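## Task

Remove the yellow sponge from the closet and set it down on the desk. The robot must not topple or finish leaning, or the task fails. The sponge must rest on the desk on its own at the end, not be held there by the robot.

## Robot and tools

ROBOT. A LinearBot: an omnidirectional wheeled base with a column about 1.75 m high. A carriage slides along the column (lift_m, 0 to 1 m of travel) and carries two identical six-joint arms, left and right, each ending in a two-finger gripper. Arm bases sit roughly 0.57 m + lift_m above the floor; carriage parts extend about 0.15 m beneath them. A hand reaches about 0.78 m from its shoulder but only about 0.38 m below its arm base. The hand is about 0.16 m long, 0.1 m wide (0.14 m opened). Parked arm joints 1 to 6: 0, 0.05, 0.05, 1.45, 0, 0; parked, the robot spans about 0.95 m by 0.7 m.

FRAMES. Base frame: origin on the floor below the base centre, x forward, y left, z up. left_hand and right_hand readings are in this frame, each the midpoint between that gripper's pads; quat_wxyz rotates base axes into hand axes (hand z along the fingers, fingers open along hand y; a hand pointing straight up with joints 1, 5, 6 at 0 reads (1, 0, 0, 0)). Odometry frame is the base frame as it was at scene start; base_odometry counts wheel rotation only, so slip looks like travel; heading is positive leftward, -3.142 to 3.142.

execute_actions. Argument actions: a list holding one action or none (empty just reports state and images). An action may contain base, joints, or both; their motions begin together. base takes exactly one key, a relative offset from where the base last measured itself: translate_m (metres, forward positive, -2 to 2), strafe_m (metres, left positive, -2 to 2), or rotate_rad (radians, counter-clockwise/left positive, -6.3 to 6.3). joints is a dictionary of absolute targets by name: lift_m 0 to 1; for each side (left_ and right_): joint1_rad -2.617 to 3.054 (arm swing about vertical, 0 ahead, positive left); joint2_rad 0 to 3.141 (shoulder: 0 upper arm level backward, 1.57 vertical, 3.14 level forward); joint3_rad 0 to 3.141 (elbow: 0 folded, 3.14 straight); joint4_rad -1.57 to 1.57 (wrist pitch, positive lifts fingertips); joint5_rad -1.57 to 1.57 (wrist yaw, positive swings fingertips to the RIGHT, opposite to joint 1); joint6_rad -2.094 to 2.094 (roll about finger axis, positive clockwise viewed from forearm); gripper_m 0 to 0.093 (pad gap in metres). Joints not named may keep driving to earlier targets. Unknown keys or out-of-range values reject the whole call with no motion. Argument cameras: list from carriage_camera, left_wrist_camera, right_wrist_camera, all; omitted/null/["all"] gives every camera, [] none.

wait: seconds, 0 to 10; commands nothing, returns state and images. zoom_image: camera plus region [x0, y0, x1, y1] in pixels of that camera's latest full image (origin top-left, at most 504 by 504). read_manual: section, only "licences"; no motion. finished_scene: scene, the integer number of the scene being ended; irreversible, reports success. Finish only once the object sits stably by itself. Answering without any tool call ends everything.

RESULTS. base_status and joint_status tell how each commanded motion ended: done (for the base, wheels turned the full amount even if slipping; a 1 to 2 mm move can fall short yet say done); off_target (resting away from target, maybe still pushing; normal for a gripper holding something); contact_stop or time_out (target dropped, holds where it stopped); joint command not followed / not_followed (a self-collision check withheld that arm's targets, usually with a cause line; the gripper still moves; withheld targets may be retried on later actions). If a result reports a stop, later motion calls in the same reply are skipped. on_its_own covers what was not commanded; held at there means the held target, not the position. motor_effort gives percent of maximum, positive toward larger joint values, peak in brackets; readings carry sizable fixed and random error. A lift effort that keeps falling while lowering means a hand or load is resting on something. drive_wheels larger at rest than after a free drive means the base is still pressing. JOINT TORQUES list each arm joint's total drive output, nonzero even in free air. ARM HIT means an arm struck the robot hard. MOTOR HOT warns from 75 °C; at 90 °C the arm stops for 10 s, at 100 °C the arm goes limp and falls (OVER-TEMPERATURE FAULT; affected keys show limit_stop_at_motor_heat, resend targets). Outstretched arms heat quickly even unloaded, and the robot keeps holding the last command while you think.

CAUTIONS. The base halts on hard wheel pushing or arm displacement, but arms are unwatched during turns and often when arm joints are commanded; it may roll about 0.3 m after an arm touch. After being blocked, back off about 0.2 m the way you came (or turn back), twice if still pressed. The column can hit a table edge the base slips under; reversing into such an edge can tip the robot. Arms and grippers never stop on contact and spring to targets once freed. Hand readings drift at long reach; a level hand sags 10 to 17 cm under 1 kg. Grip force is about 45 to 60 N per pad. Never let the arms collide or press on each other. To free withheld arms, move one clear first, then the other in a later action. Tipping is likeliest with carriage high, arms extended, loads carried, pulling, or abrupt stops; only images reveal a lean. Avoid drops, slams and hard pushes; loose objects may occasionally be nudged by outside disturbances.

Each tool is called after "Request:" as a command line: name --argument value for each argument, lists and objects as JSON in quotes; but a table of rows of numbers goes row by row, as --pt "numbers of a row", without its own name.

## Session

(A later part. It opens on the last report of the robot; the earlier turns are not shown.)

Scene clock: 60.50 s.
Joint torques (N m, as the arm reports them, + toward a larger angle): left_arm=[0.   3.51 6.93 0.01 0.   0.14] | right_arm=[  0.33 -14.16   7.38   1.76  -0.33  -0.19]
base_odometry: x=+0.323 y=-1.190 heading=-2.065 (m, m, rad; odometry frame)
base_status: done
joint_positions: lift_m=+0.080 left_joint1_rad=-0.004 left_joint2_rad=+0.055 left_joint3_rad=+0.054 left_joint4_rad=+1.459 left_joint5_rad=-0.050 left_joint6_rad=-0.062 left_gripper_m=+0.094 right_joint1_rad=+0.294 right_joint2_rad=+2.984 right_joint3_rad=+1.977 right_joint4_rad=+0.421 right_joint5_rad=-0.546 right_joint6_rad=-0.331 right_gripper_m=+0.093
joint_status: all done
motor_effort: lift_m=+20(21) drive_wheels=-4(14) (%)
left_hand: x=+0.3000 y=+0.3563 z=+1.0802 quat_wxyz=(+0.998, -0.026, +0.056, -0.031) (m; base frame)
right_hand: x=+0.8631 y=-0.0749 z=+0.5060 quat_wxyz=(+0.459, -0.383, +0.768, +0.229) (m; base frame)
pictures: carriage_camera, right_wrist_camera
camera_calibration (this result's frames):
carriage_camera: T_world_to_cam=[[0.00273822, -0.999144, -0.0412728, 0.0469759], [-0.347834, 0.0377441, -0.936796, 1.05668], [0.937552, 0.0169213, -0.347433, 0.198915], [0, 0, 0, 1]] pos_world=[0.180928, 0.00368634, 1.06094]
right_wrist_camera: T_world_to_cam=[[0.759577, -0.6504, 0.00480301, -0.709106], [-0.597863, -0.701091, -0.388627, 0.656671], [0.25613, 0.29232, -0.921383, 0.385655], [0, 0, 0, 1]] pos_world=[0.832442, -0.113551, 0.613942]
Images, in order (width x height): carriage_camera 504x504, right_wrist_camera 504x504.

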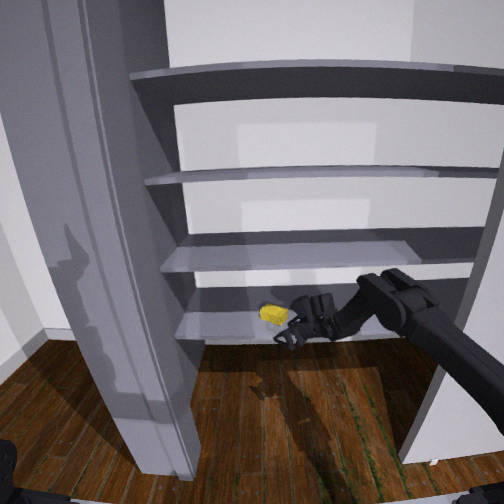

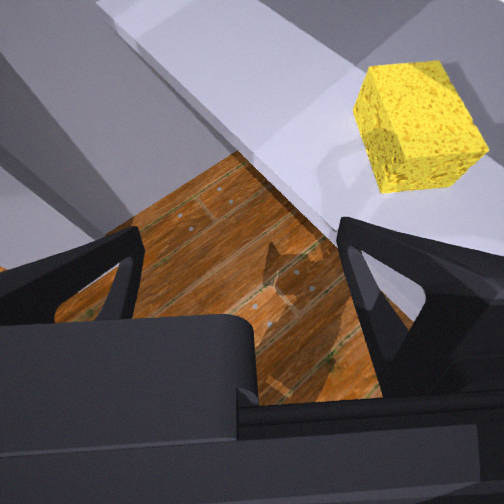

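Request:
execute_actions --actions '[{"base":{"translate_m":0.185}}]' --cameras '["carriage_camera","right_wrist_camera"]'

Scene clock: 63.73 s.
Joint torques (N m, as the arm reports them, + toward a larger angle): left_arm=[ 0.01  3.46  6.96 -0.01  0.    0.14] | right_arm=[  0.3  -14.23   7.71   1.75  -0.34  -0.18]
base_odometry: x=+0.235 y=-1.353 heading=-2.064 (m, m, rad; odometry frame)
base_status: done
joint_positions: lift_m=+0.080 left_joint1_rad=-0.004 left_joint2_rad=+0.055 left_joint3_rad=+0.054 left_joint4_rad=+1.460 left_joint5_rad=-0.050 left_joint6_rad=-0.062 left_gripper_m=+0.094 right_joint1_rad=+0.296 right_joint2_rad=+2.984 right_joint3_rad=+1.977 right_joint4_rad=+0.420 right_joint5_rad=-0.546 right_joint6_rad=-0.331 right_gripper_m=+0.093
joint_status: not commanded
motor_effort: lift_m=+20(20) drive_wheels=-6(11) (%)
left_hand: x=+0.2999 y=+0.3563 z=+1.0802 quat_wxyz=(+0.998, -0.026, +0.056, -0.031) (m; base frame)
right_hand: x=+0.8627 y=-0.0742 z=+0.5059 quat_wxyz=(+0.459, -0.383, +0.768, +0.230) (m; base frame)
pictures: carriage_camera, right_wrist_camera
camera_calibration (this result's frames):
carriage_camera: T_world_to_cam=[[0.00273822, -0.999144, -0.0412728, 0.0469759], [-0.347834, 0.0377441, -0.936796, 1.05668], [0.937552, 0.0169213, -0.347433, 0.198915], [0, 0, 0, 1]] pos_world=[0.180928, 0.00368634, 1.06094]
right_wrist_camera: T_world_to_cam=[[0.760324, -0.649529, 0.00439246, -0.708749], [-0.597344, -0.701861, -0.388035, 0.656028], [0.255123, 0.292408, -0.921634, 0.386441], [0, 0, 0, 1]] pos_world=[0.832163, -0.112912, 0.613832]
Images, in order (width x height): carriage_camera 504x504, right_wrist_camera 504x504.

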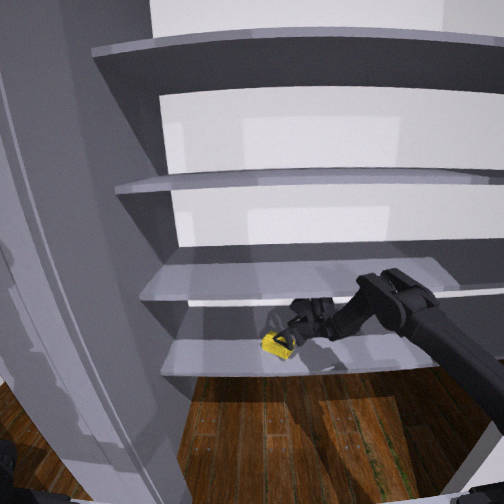

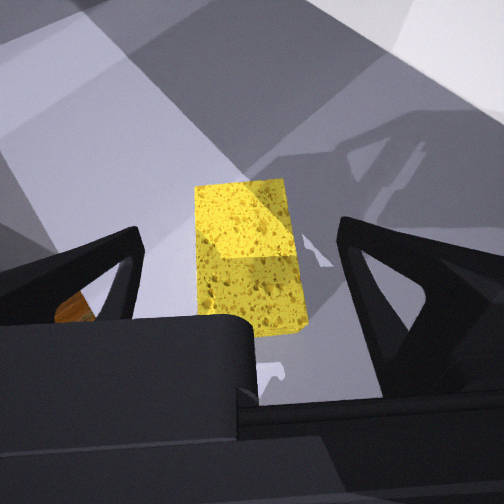

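Request:
execute_actions --actions '[{"joints":{"lift_m":0.02}}]' --cameras '["carriage_camera","right_wrist_camera"]'

Scene clock: 64.90 s.
Joint torques (N m, as the arm reports them, + toward a larger angle): left_arm=[ 0.01  3.54  6.91 -0.01  0.    0.14] | right_arm=[  0.36 -15.01   7.2    1.81  -0.32  -0.18]
base_odometry: x=+0.235 y=-1.353 heading=-2.064 (m, m, rad; odometry frame)
base_status: not commanded
joint_positions: lift_m=+0.020 left_joint1_rad=-0.004 left_joint2_rad=+0.055 left_joint3_rad=+0.054 left_joint4_rad=+1.460 left_joint5_rad=-0.050 left_joint6_rad=-0.062 left_gripper_m=+0.094 right_joint1_rad=+0.296 right_joint2_rad=+2.994 right_joint3_rad=+1.981 right_joint4_rad=+0.413 right_joint5_rad=-0.547 right_joint6_rad=-0.331 right_gripper_m=+0.093
joint_status: all done
motor_effort: lift_m=+20(24) drive_wheels=-5(6) (%)
left_hand: x=+0.2998 y=+0.3563 z=+1.0202 quat_wxyz=(+0.998, -0.026, +0.056, -0.031) (m; base frame)
right_hand: x=+0.8605 y=-0.0748 z=+0.4399 quat_wxyz=(+0.453, -0.383, +0.771, +0.231) (m; base frame)
pictures: carriage_camera, right_wrist_camera
camera_calibration (this result's frames):
carriage_camera: T_world_to_cam=[[0.00273822, -0.999144, -0.0412728, 0.0444999], [-0.347834, 0.0377441, -0.936796, 1.00048], [0.937552, 0.0169213, -0.347433, 0.178072], [0, 0, 0, 1]] pos_world=[0.180928, 0.00368634, 1.00095]
right_wrist_camera: T_world_to_cam=[[0.760745, -0.649046, -0.00274478, -0.704321], [-0.601563, -0.703489, -0.378451, 0.628011], [0.243701, 0.289556, -0.925617, 0.337756], [0, 0, 0, 1]] pos_world=[0.831285, -0.113137, 0.548371]
Images, in order (width x height): carriage_camera 504x504, right_wrist_camera 504x504.

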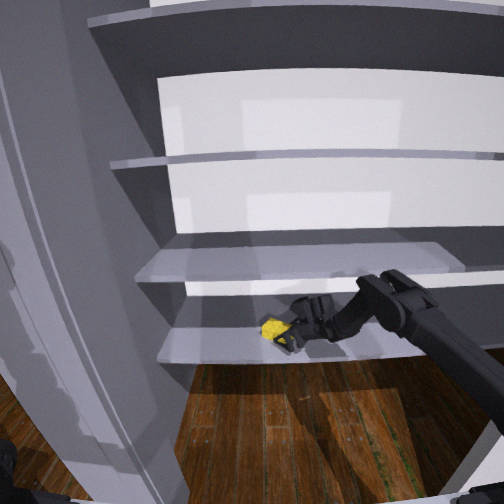

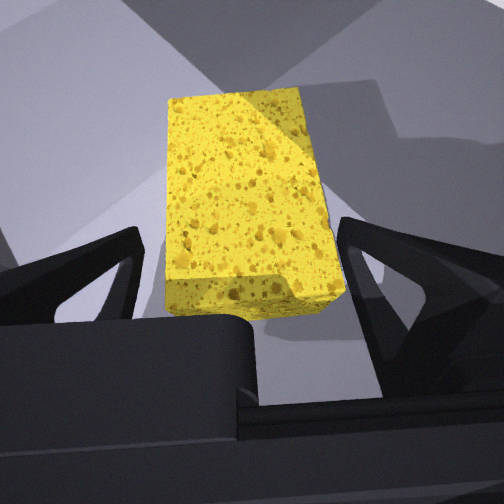

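Request:
execute_actions --actions '[{"joints":{"right_gripper_m":0.04}}]' --cameras '["right_wrist_camera"]'

Request:
execute_actions --actions '[{"joints":{"lift_m":0.05}}]' --cameras '["right_wrist_camera"]'

Scene clock: 66.43 s.
Joint torques (N m, as the arm reports them, + toward a larger angle): left_arm=[ 0.02  3.5   6.95 -0.01  0.    0.14] | right_arm=[  0.3  -15.     7.18   1.8   -0.33  -0.18]
base_odometry: x=+0.235 y=-1.353 heading=-2.064 (m, m, rad; odometry frame)
base_status: not commanded
joint_positions: lift_m=+0.020 left_joint1_rad=-0.004 left_joint2_rad=+0.055 left_joint3_rad=+0.054 left_joint4_rad=+1.460 left_joint5_rad=-0.050 left_joint6_rad=-0.062 left_gripper_m=+0.094 right_joint1_rad=+0.296 right_joint2_rad=+2.994 right_joint3_rad=+1.981 right_joint4_rad=+0.413 right_joint5_rad=-0.547 right_joint6_rad=-0.332 right_gripper_m=+0.057
joint_status: right_gripper_m off_target (ended at +0.057, target +0.040)
motor_effort: lift_m=+21(21) drive_wheels=+6(6) (%)
left_hand: x=+0.2998 y=+0.3563 z=+1.0202 quat_wxyz=(+0.998, -0.026, +0.056, -0.031) (m; base frame)
right_hand: x=+0.8605 y=-0.0748 z=+0.4399 quat_wxyz=(+0.453, -0.383, +0.771, +0.231) (m; base frame)
pictures: right_wrist_camera
camera_calibration (this result's frames):
right_wrist_camera: T_world_to_cam=[[0.760865, -0.648906, -0.00241132, -0.704561], [-0.601332, -0.703675, -0.378472, 0.627808], [0.243896, 0.289416, -0.92561, 0.337575], [0, 0, 0, 1]] pos_world=[0.831263, -0.11312, 0.548371]
Images, in order (width x height): right_wrist_camera 504x504.

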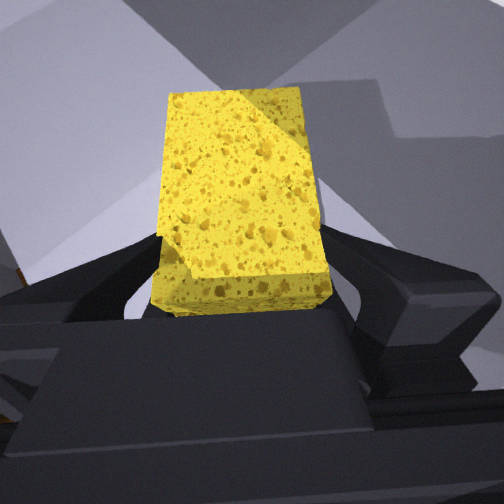

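Scene clock: 67.07 s.
Joint torques (N m, as the arm reports them, + toward a larger angle): left_arm=[ 0.02  3.51  6.88 -0.01  0.    0.14] | right_arm=[  0.49 -14.6    7.07   1.8   -0.32  -0.17]
base_odometry: x=+0.235 y=-1.353 heading=-2.064 (m, m, rad; odometry frame)
base_status: not commanded
joint_positions: lift_m=+0.050 left_joint1_rad=-0.004 left_joint2_rad=+0.055 left_joint3_rad=+0.054 left_joint4_rad=+1.460 left_joint5_rad=-0.050 left_joint6_rad=-0.062 left_gripper_m=+0.094 right_joint1_rad=+0.296 right_joint2_rad=+2.990 right_joint3_rad=+1.981 right_joint4_rad=+0.415 right_joint5_rad=-0.548 right_joint6_rad=-0.332 right_gripper_m=+0.057
joint_status: all done
motor_effort: lift_m=+27(33) drive_wheels=+5(6) (%)
left_hand: x=+0.2998 y=+0.3563 z=+1.0496 quat_wxyz=(+0.998, -0.026, +0.056, -0.031) (m; base frame)
right_hand: x=+0.8615 y=-0.0744 z=+0.4718 quat_wxyz=(+0.456, -0.383, +0.770, +0.231) (m; base frame)
pictures: right_wrist_camera
camera_calibration (this result's frames):
right_wrist_camera: T_world_to_cam=[[0.761075, -0.648664, 0.000286294, -0.706467], [-0.599189, -0.703195, -0.38274, 0.640963], [0.248471, 0.291122, -0.923856, 0.36207], [0, 0, 0, 1]] pos_world=[0.831768, -0.112945, 0.580025]
Images, in order (width x height): right_wrist_camera 504x504.

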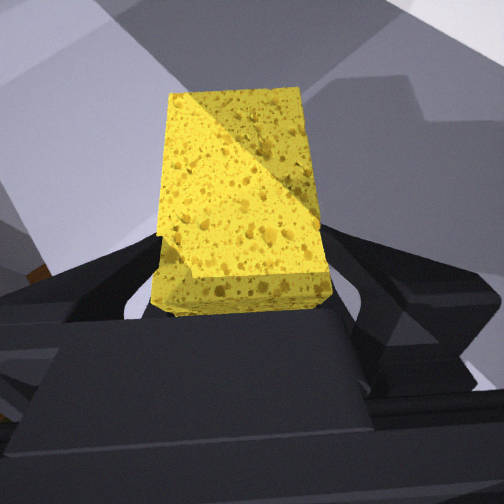

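Request:
execute_actions --actions '[{"base":{"translate_m":-0.6}}]' --cameras '[]'

Request:
execute_actions --actions '[{"base":{"rotate_rad":-2.65},"joints":{"lift_m":0.27,"right_joint1_rad":0,"right_joint2_rad":1.6,"right_joint3_rad":1.2,"right_joint4_rad":-0.1,"right_joint5_rad":0,"right_joint6_rad":0}}]' --cameras '["carriage_camera","right_wrist_camera"]'

Scene clock: 72.83 s.
Joint torques (N m, as the arm reports them, + toward a larger angle): left_arm=[ 0.02  3.53  6.97 -0.01  0.01  0.13] | right_arm=[  0.23 -14.69   7.22   1.77  -0.33  -0.18]
base_odometry: x=+0.519 y=-0.824 heading=-2.063 (m, m, rad; odometry frame)
base_status: done
joint_positions: lift_m=+0.050 left_joint1_rad=-0.004 left_joint2_rad=+0.055 left_joint3_rad=+0.054 left_joint4_rad=+1.460 left_joint5_rad=-0.051 left_joint6_rad=-0.062 left_gripper_m=+0.094 right_joint1_rad=+0.297 right_joint2_rad=+2.990 right_joint3_rad=+1.981 right_joint4_rad=+0.415 right_joint5_rad=-0.548 right_joint6_rad=-0.332 right_gripper_m=+0.057
joint_status: not commanded
motor_effort: lift_m=+27(27) drive_wheels=-5(24) (%)
left_hand: x=+0.2998 y=+0.3565 z=+1.0495 quat_wxyz=(+0.998, -0.027, +0.056, -0.031) (m; base frame)
right_hand: x=+0.8611 y=-0.0735 z=+0.4717 quat_wxyz=(+0.455, -0.384, +0.769, +0.231) (m; base frame)
pictures: none
No camera images: the call's "cameras" was empty. Leave "cameras" out to get every camera's image.

Scene clock: 76.77 s.
Joint torques (N m, as the arm reports them, + toward a larger angle): left_arm=[0.   3.5  6.97 0.04 0.02 0.14] | right_arm=[ 0.26 -9.11  6.68  1.89 -0.09 -0.02]
base_odometry: x=+0.519 y=-0.824 heading=+1.570 (m, m, rad; odometry frame)
base_status: done
joint_positions: lift_m=+0.270 left_joint1_rad=-0.004 left_joint2_rad=+0.055 left_joint3_rad=+0.054 left_joint4_rad=+1.456 left_joint5_rad=-0.051 left_joint6_rad=-0.062 left_gripper_m=+0.094 right_joint1_rad=-0.003 right_joint2_rad=+1.614 right_joint3_rad=+1.223 right_joint4_rad=-0.085 right_joint5_rad=-0.002 right_joint6_rad=-0.006 right_gripper_m=+0.057
joint_status: all done
motor_effort: lift_m=+26(31) drive_wheels=+5(14) (%)
left_hand: x=+0.3008 y=+0.3565 z=+1.2695 quat_wxyz=(+0.997, -0.027, +0.058, -0.031) (m; base frame)
right_hand: x=+0.7700 y=-0.3494 z=+1.0646 quat_wxyz=(+0.520, -0.002, +0.854, -0.002) (m; base frame)
pictures: carriage_camera, right_wrist_camera
camera_calibration (this result's frames):
carriage_camera: T_world_to_cam=[[0.00273822, -0.999144, -0.0412728, 0.0547959], [-0.347834, 0.0377441, -0.936796, 1.23418], [0.937552, 0.0169213, -0.347433, 0.264743], [0, 0, 0, 1]] pos_world=[0.180928, 0.00368634, 1.25041]
right_wrist_camera: T_world_to_cam=[[-0.0611088, -0.998084, 0.00964994, -0.314288], [-0.91319, 0.052003, -0.404202, 1.1481], [0.402926, -0.0335125, -0.914619, 0.77036], [0, 0, 0, 1]] pos_world=[0.718828, -0.347574, 1.17168]
Images, in order (width x height): carriage_camera 504x504, right_wrist_camera 504x504.

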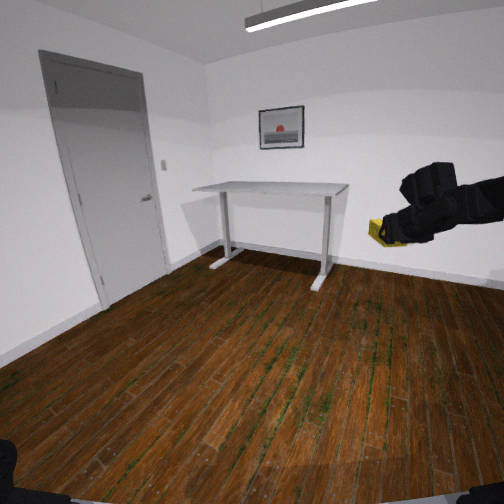

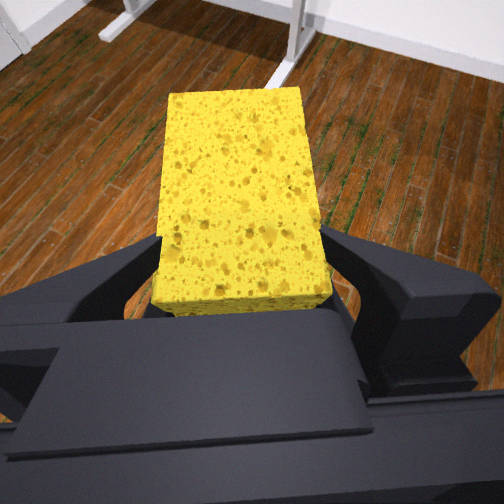

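Request:
execute_actions --actions '[{"base":{"translate_m":1.8}}]' --cameras '["carriage_camera","right_wrist_camera"]'

Scene clock: 83.30 s.
Joint torques (N m, as the arm reports them, + toward a larger angle): left_arm=[0.01 3.5  6.97 0.02 0.02 0.13] | right_arm=[ 0.25 -9.23  6.59  1.91 -0.09 -0.02]
base_odometry: x=+0.523 y=+0.976 heading=+1.569 (m, m, rad; odometry frame)
base_status: done
joint_positions: lift_m=+0.270 left_joint1_rad=-0.004 left_joint2_rad=+0.055 left_joint3_rad=+0.054 left_joint4_rad=+1.458 left_joint5_rad=-0.051 left_joint6_rad=-0.062 left_gripper_m=+0.094 right_joint1_rad=-0.003 right_joint2_rad=+1.614 right_joint3_rad=+1.223 right_joint4_rad=-0.088 right_joint5_rad=-0.002 right_joint6_rad=-0.006 right_gripper_m=+0.057
joint_status: not commanded
motor_effort: lift_m=+26(26) drive_wheels=-5(21) (%)
left_hand: x=+0.3002 y=+0.3565 z=+1.2696 quat_wxyz=(+0.998, -0.027, +0.056, -0.031) (m; base frame)
right_hand: x=+0.7696 y=-0.3494 z=+1.0640 quat_wxyz=(+0.519, -0.002, +0.855, -0.002) (m; base frame)
pictures: carriage_camera, right_wrist_camera
camera_calibration (this result's frames):
carriage_camera: T_world_to_cam=[[0.00273822, -0.999144, -0.0412728, 0.0547959], [-0.347834, 0.0377441, -0.936796, 1.23418], [0.937552, 0.0169213, -0.347433, 0.264743], [0, 0, 0, 1]] pos_world=[0.180928, 0.00368634, 1.25041]
right_wrist_camera: T_world_to_cam=[[-0.0610791, -0.998085, 0.00982587, -0.314512], [-0.91442, 0.0520073, -0.401412, 1.14549], [0.400132, -0.0335029, -0.915845, 0.773346], [0, 0, 0, 1]] pos_world=[0.71881, -0.347574, 1.17117]
Images, in order (width x height): carriage_camera 504x504, right_wrist_camera 504x504.

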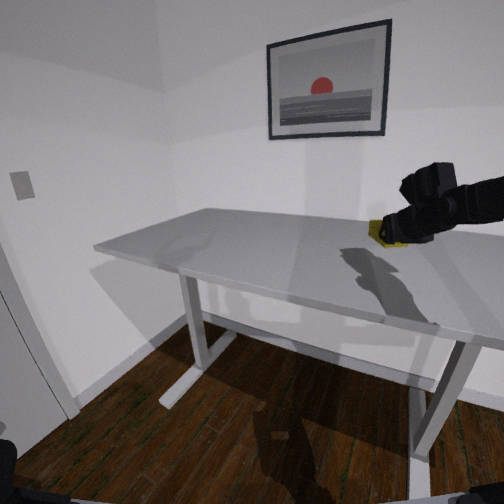

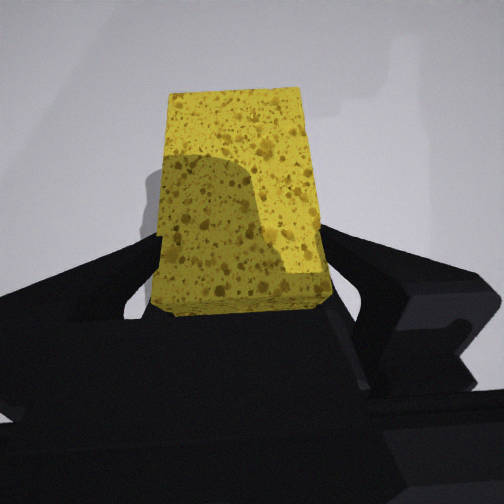

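Over the desk. Lower in steps.

Request:
execute_actions --actions '[{"joints":{"lift_m":0.19}}]' --cameras '["carriage_camera","right_wrist_camera"]'

Scene clock: 84.53 s.
Joint torques (N m, as the arm reports them, + toward a larger angle): left_arm=[0.01 3.5  6.96 0.   0.02 0.14] | right_arm=[ 0.3  -8.51  7.42  1.96 -0.1  -0.04]
base_odometry: x=+0.523 y=+0.976 heading=+1.569 (m, m, rad; odometry frame)
base_status: not commanded
joint_positions: lift_m=+0.190 left_joint1_rad=-0.004 left_joint2_rad=+0.055 left_joint3_rad=+0.054 left_joint4_rad=+1.460 left_joint5_rad=-0.051 left_joint6_rad=-0.062 left_gripper_m=+0.094 right_joint1_rad=-0.003 right_joint2_rad=+1.606 right_joint3_rad=+1.213 right_joint4_rad=-0.091 right_joint5_rad=-0.002 right_joint6_rad=-0.005 right_gripper_m=+0.057
joint_status: all done
motor_effort: lift_m=+20(20) drive_wheels=-5(6) (%)
left_hand: x=+0.2999 y=+0.3565 z=+1.1903 quat_wxyz=(+0.998, -0.027, +0.056, -0.031) (m; base frame)
right_hand: x=+0.7669 y=-0.3493 z=+0.9832 quat_wxyz=(+0.517, -0.001, +0.856, -0.002) (m; base frame)
pictures: carriage_camera, right_wrist_camera
camera_calibration (this result's frames):
carriage_camera: T_world_to_cam=[[0.00273822, -0.999144, -0.0412728, 0.0515197], [-0.347834, 0.0377441, -0.936796, 1.15981], [0.937552, 0.0169213, -0.347433, 0.237164], [0, 0, 0, 1]] pos_world=[0.180928, 0.00368634, 1.17103]
right_wrist_camera: T_world_to_cam=[[-0.0615645, -0.998062, 0.00907823, -0.312759], [-0.916219, 0.0529036, -0.39717, 1.10812], [0.39592, -0.0327692, -0.9177, 0.705769], [0, 0, 0, 1]] pos_world=[0.716595, -0.347649, 1.09063]
Images, in order (width x height): carriage_camera 504x504, right_wrist_camera 504x504.

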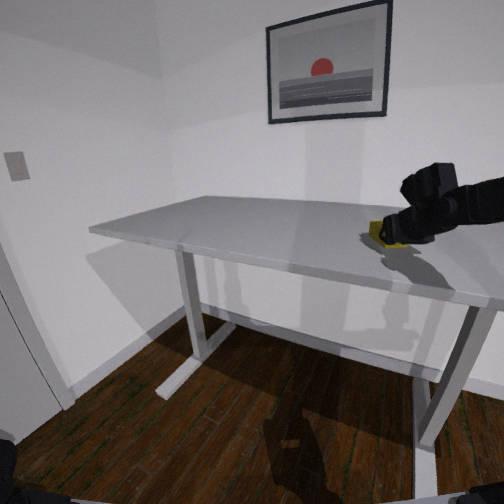

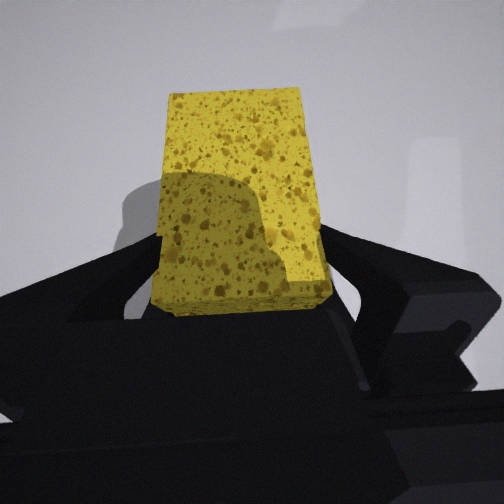

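Request:
execute_actions --actions '[{"joints":{"lift_m":0.17}}]' --cameras '["carriage_camera"]'

Request:
zoom_image --camera "carriage_camera" --region '[340, 190, 440, 280]'

Scene clock: 85.63 s.
Joint torques (N m, as the arm reports them, + toward a larger angle): left_arm=[0.   3.54 6.98 0.01 0.02 0.13] | right_arm=[ 0.3  -7.    7.47  1.53 -0.08 -0.06]
base_odometry: x=+0.523 y=+0.976 heading=+1.569 (m, m, rad; odometry frame)
base_status: not commanded
joint_positions: lift_m=+0.170 left_joint1_rad=-0.004 left_joint2_rad=+0.055 left_joint3_rad=+0.054 left_joint4_rad=+1.460 left_joint5_rad=-0.051 left_joint6_rad=-0.062 left_gripper_m=+0.094 right_joint1_rad=-0.003 right_joint2_rad=+1.589 right_joint3_rad=+1.213 right_joint4_rad=-0.041 right_joint5_rad=-0.002 right_joint6_rad=-0.003 right_gripper_m=+0.057
joint_status: all done
motor_effort: lift_m=+19(22) drive_wheels=+6(6) (%)
left_hand: x=+0.2999 y=+0.3565 z=+1.1703 quat_wxyz=(+0.998, -0.027, +0.056, -0.031) (m; base frame)
right_hand: x=+0.7701 y=-0.3494 z=+0.9827 quat_wxyz=(+0.546, +0.000, +0.838, -0.001) (m; base frame)
pictures: carriage_camera
camera_calibration (this result's frames):
carriage_camera: T_world_to_cam=[[0.00273822, -0.999144, -0.0412728, 0.0506964], [-0.347834, 0.0377441, -0.936796, 1.14113], [0.937552, 0.0169213, -0.347433, 0.230233], [0, 0, 0, 1]] pos_world=[0.180928, 0.00368634, 1.15109]
Images, in order (width x height): carriage_camera 504x504.

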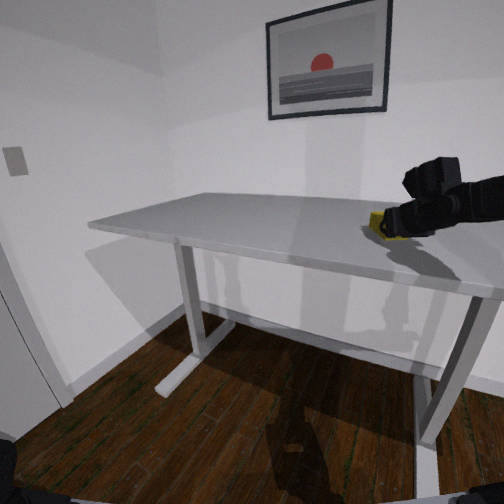

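Region (340, 190, 440, 280) of carriage_camera's 504x504 image, scaled by 5.040, with more detail than that image has; it fills the top 454 rows of this view, and the rest is white.

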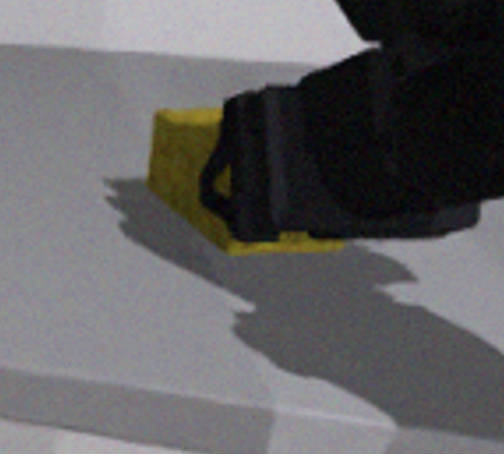

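Resting on the desk. Release.

Request:
execute_actions --actions '[{"joints":{"right_gripper_m":0.093,"lift_m":0.185}}]' --cameras '[]'

Request:
execute_actions --actions '[{"joints":{"lift_m":0.3}}]' --cameras '["carriage_camera","right_wrist_camera"]'

Scene clock: 86.87 s.
Joint torques (N m, as the arm reports them, + toward a larger angle): left_arm=[ 0.01  3.53  6.95 -0.01  0.02  0.14] | right_arm=[ 0.17 -6.98  7.47  1.91 -0.07 -0.05]
base_odometry: x=+0.523 y=+0.976 heading=+1.569 (m, m, rad; odometry frame)
base_status: not commanded
joint_positions: lift_m=+0.185 left_joint1_rad=-0.004 left_joint2_rad=+0.055 left_joint3_rad=+0.054 left_joint4_rad=+1.460 left_joint5_rad=-0.051 left_joint6_rad=-0.062 left_gripper_m=+0.094 right_joint1_rad=-0.003 right_joint2_rad=+1.589 right_joint3_rad=+1.213 right_joint4_rad=-0.081 right_joint5_rad=-0.002 right_joint6_rad=-0.003 right_gripper_m=+0.093
joint_status: all done
motor_effort: lift_m=+27(33) drive_wheels=+6(7) (%)
left_hand: x=+0.2998 y=+0.3565 z=+1.1846 quat_wxyz=(+0.998, -0.027, +0.056, -0.031) (m; base frame)
right_hand: x=+0.7660 y=-0.3493 z=+0.9880 quat_wxyz=(+0.529, +0.000, +0.849, -0.001) (m; base frame)
pictures: none
No camera images: the call's "cameras" was empty. Leave "cameras" out to get every camera's image.

Scene clock: 87.87 s.
Joint torques (N m, as the arm reports them, + toward a larger angle): left_arm=[0.01 3.52 6.95 0.   0.02 0.14] | right_arm=[ 0.33 -6.88  7.38  1.91 -0.08 -0.06]
base_odometry: x=+0.523 y=+0.976 heading=+1.569 (m, m, rad; odometry frame)
base_status: not commanded
joint_positions: lift_m=+0.300 left_joint1_rad=-0.004 left_joint2_rad=+0.055 left_joint3_rad=+0.054 left_joint4_rad=+1.460 left_joint5_rad=-0.051 left_joint6_rad=-0.062 left_gripper_m=+0.094 right_joint1_rad=-0.003 right_joint2_rad=+1.589 right_joint3_rad=+1.213 right_joint4_rad=-0.089 right_joint5_rad=-0.002 right_joint6_rad=-0.003 right_gripper_m=+0.093
joint_status: all done
motor_effort: lift_m=+27(33) drive_wheels=+6(6) (%)
left_hand: x=+0.2999 y=+0.3565 z=+1.2995 quat_wxyz=(+0.998, -0.027, +0.056, -0.031) (m; base frame)
right_hand: x=+0.7651 y=-0.3493 z=+1.1011 quat_wxyz=(+0.525, +0.000, +0.851, -0.001) (m; base frame)
pictures: carriage_camera, right_wrist_camera
camera_calibration (this result's frames):
carriage_camera: T_world_to_cam=[[0.00273822, -0.999144, -0.0412728, 0.0560285], [-0.347834, 0.0377441, -0.936796, 1.26215], [0.937552, 0.0169213, -0.347433, 0.275119], [0, 0, 0, 1]] pos_world=[0.180928, 0.00368634, 1.28028]
right_wrist_camera: T_world_to_cam=[[-0.062921, -0.998003, 0.00558516, -0.309033], [-0.908411, 0.0549531, -0.41445, 1.16702], [0.413316, -0.0311513, -0.910055, 0.793559], [0, 0, 0, 1]] pos_world=[0.712701, -0.347827, 1.20758]
Images, in order (width x height): carriage_camera 504x504, right_wrist_camera 504x504.

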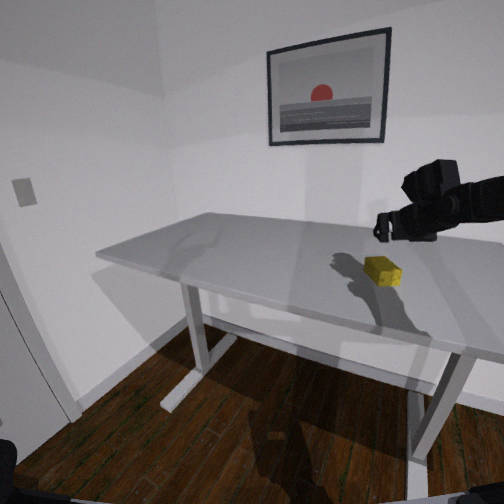

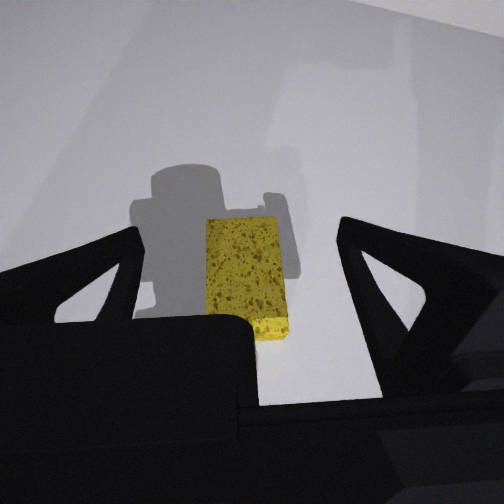

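Request:
finished_scene --scene 1

The scene is finished: the task was done.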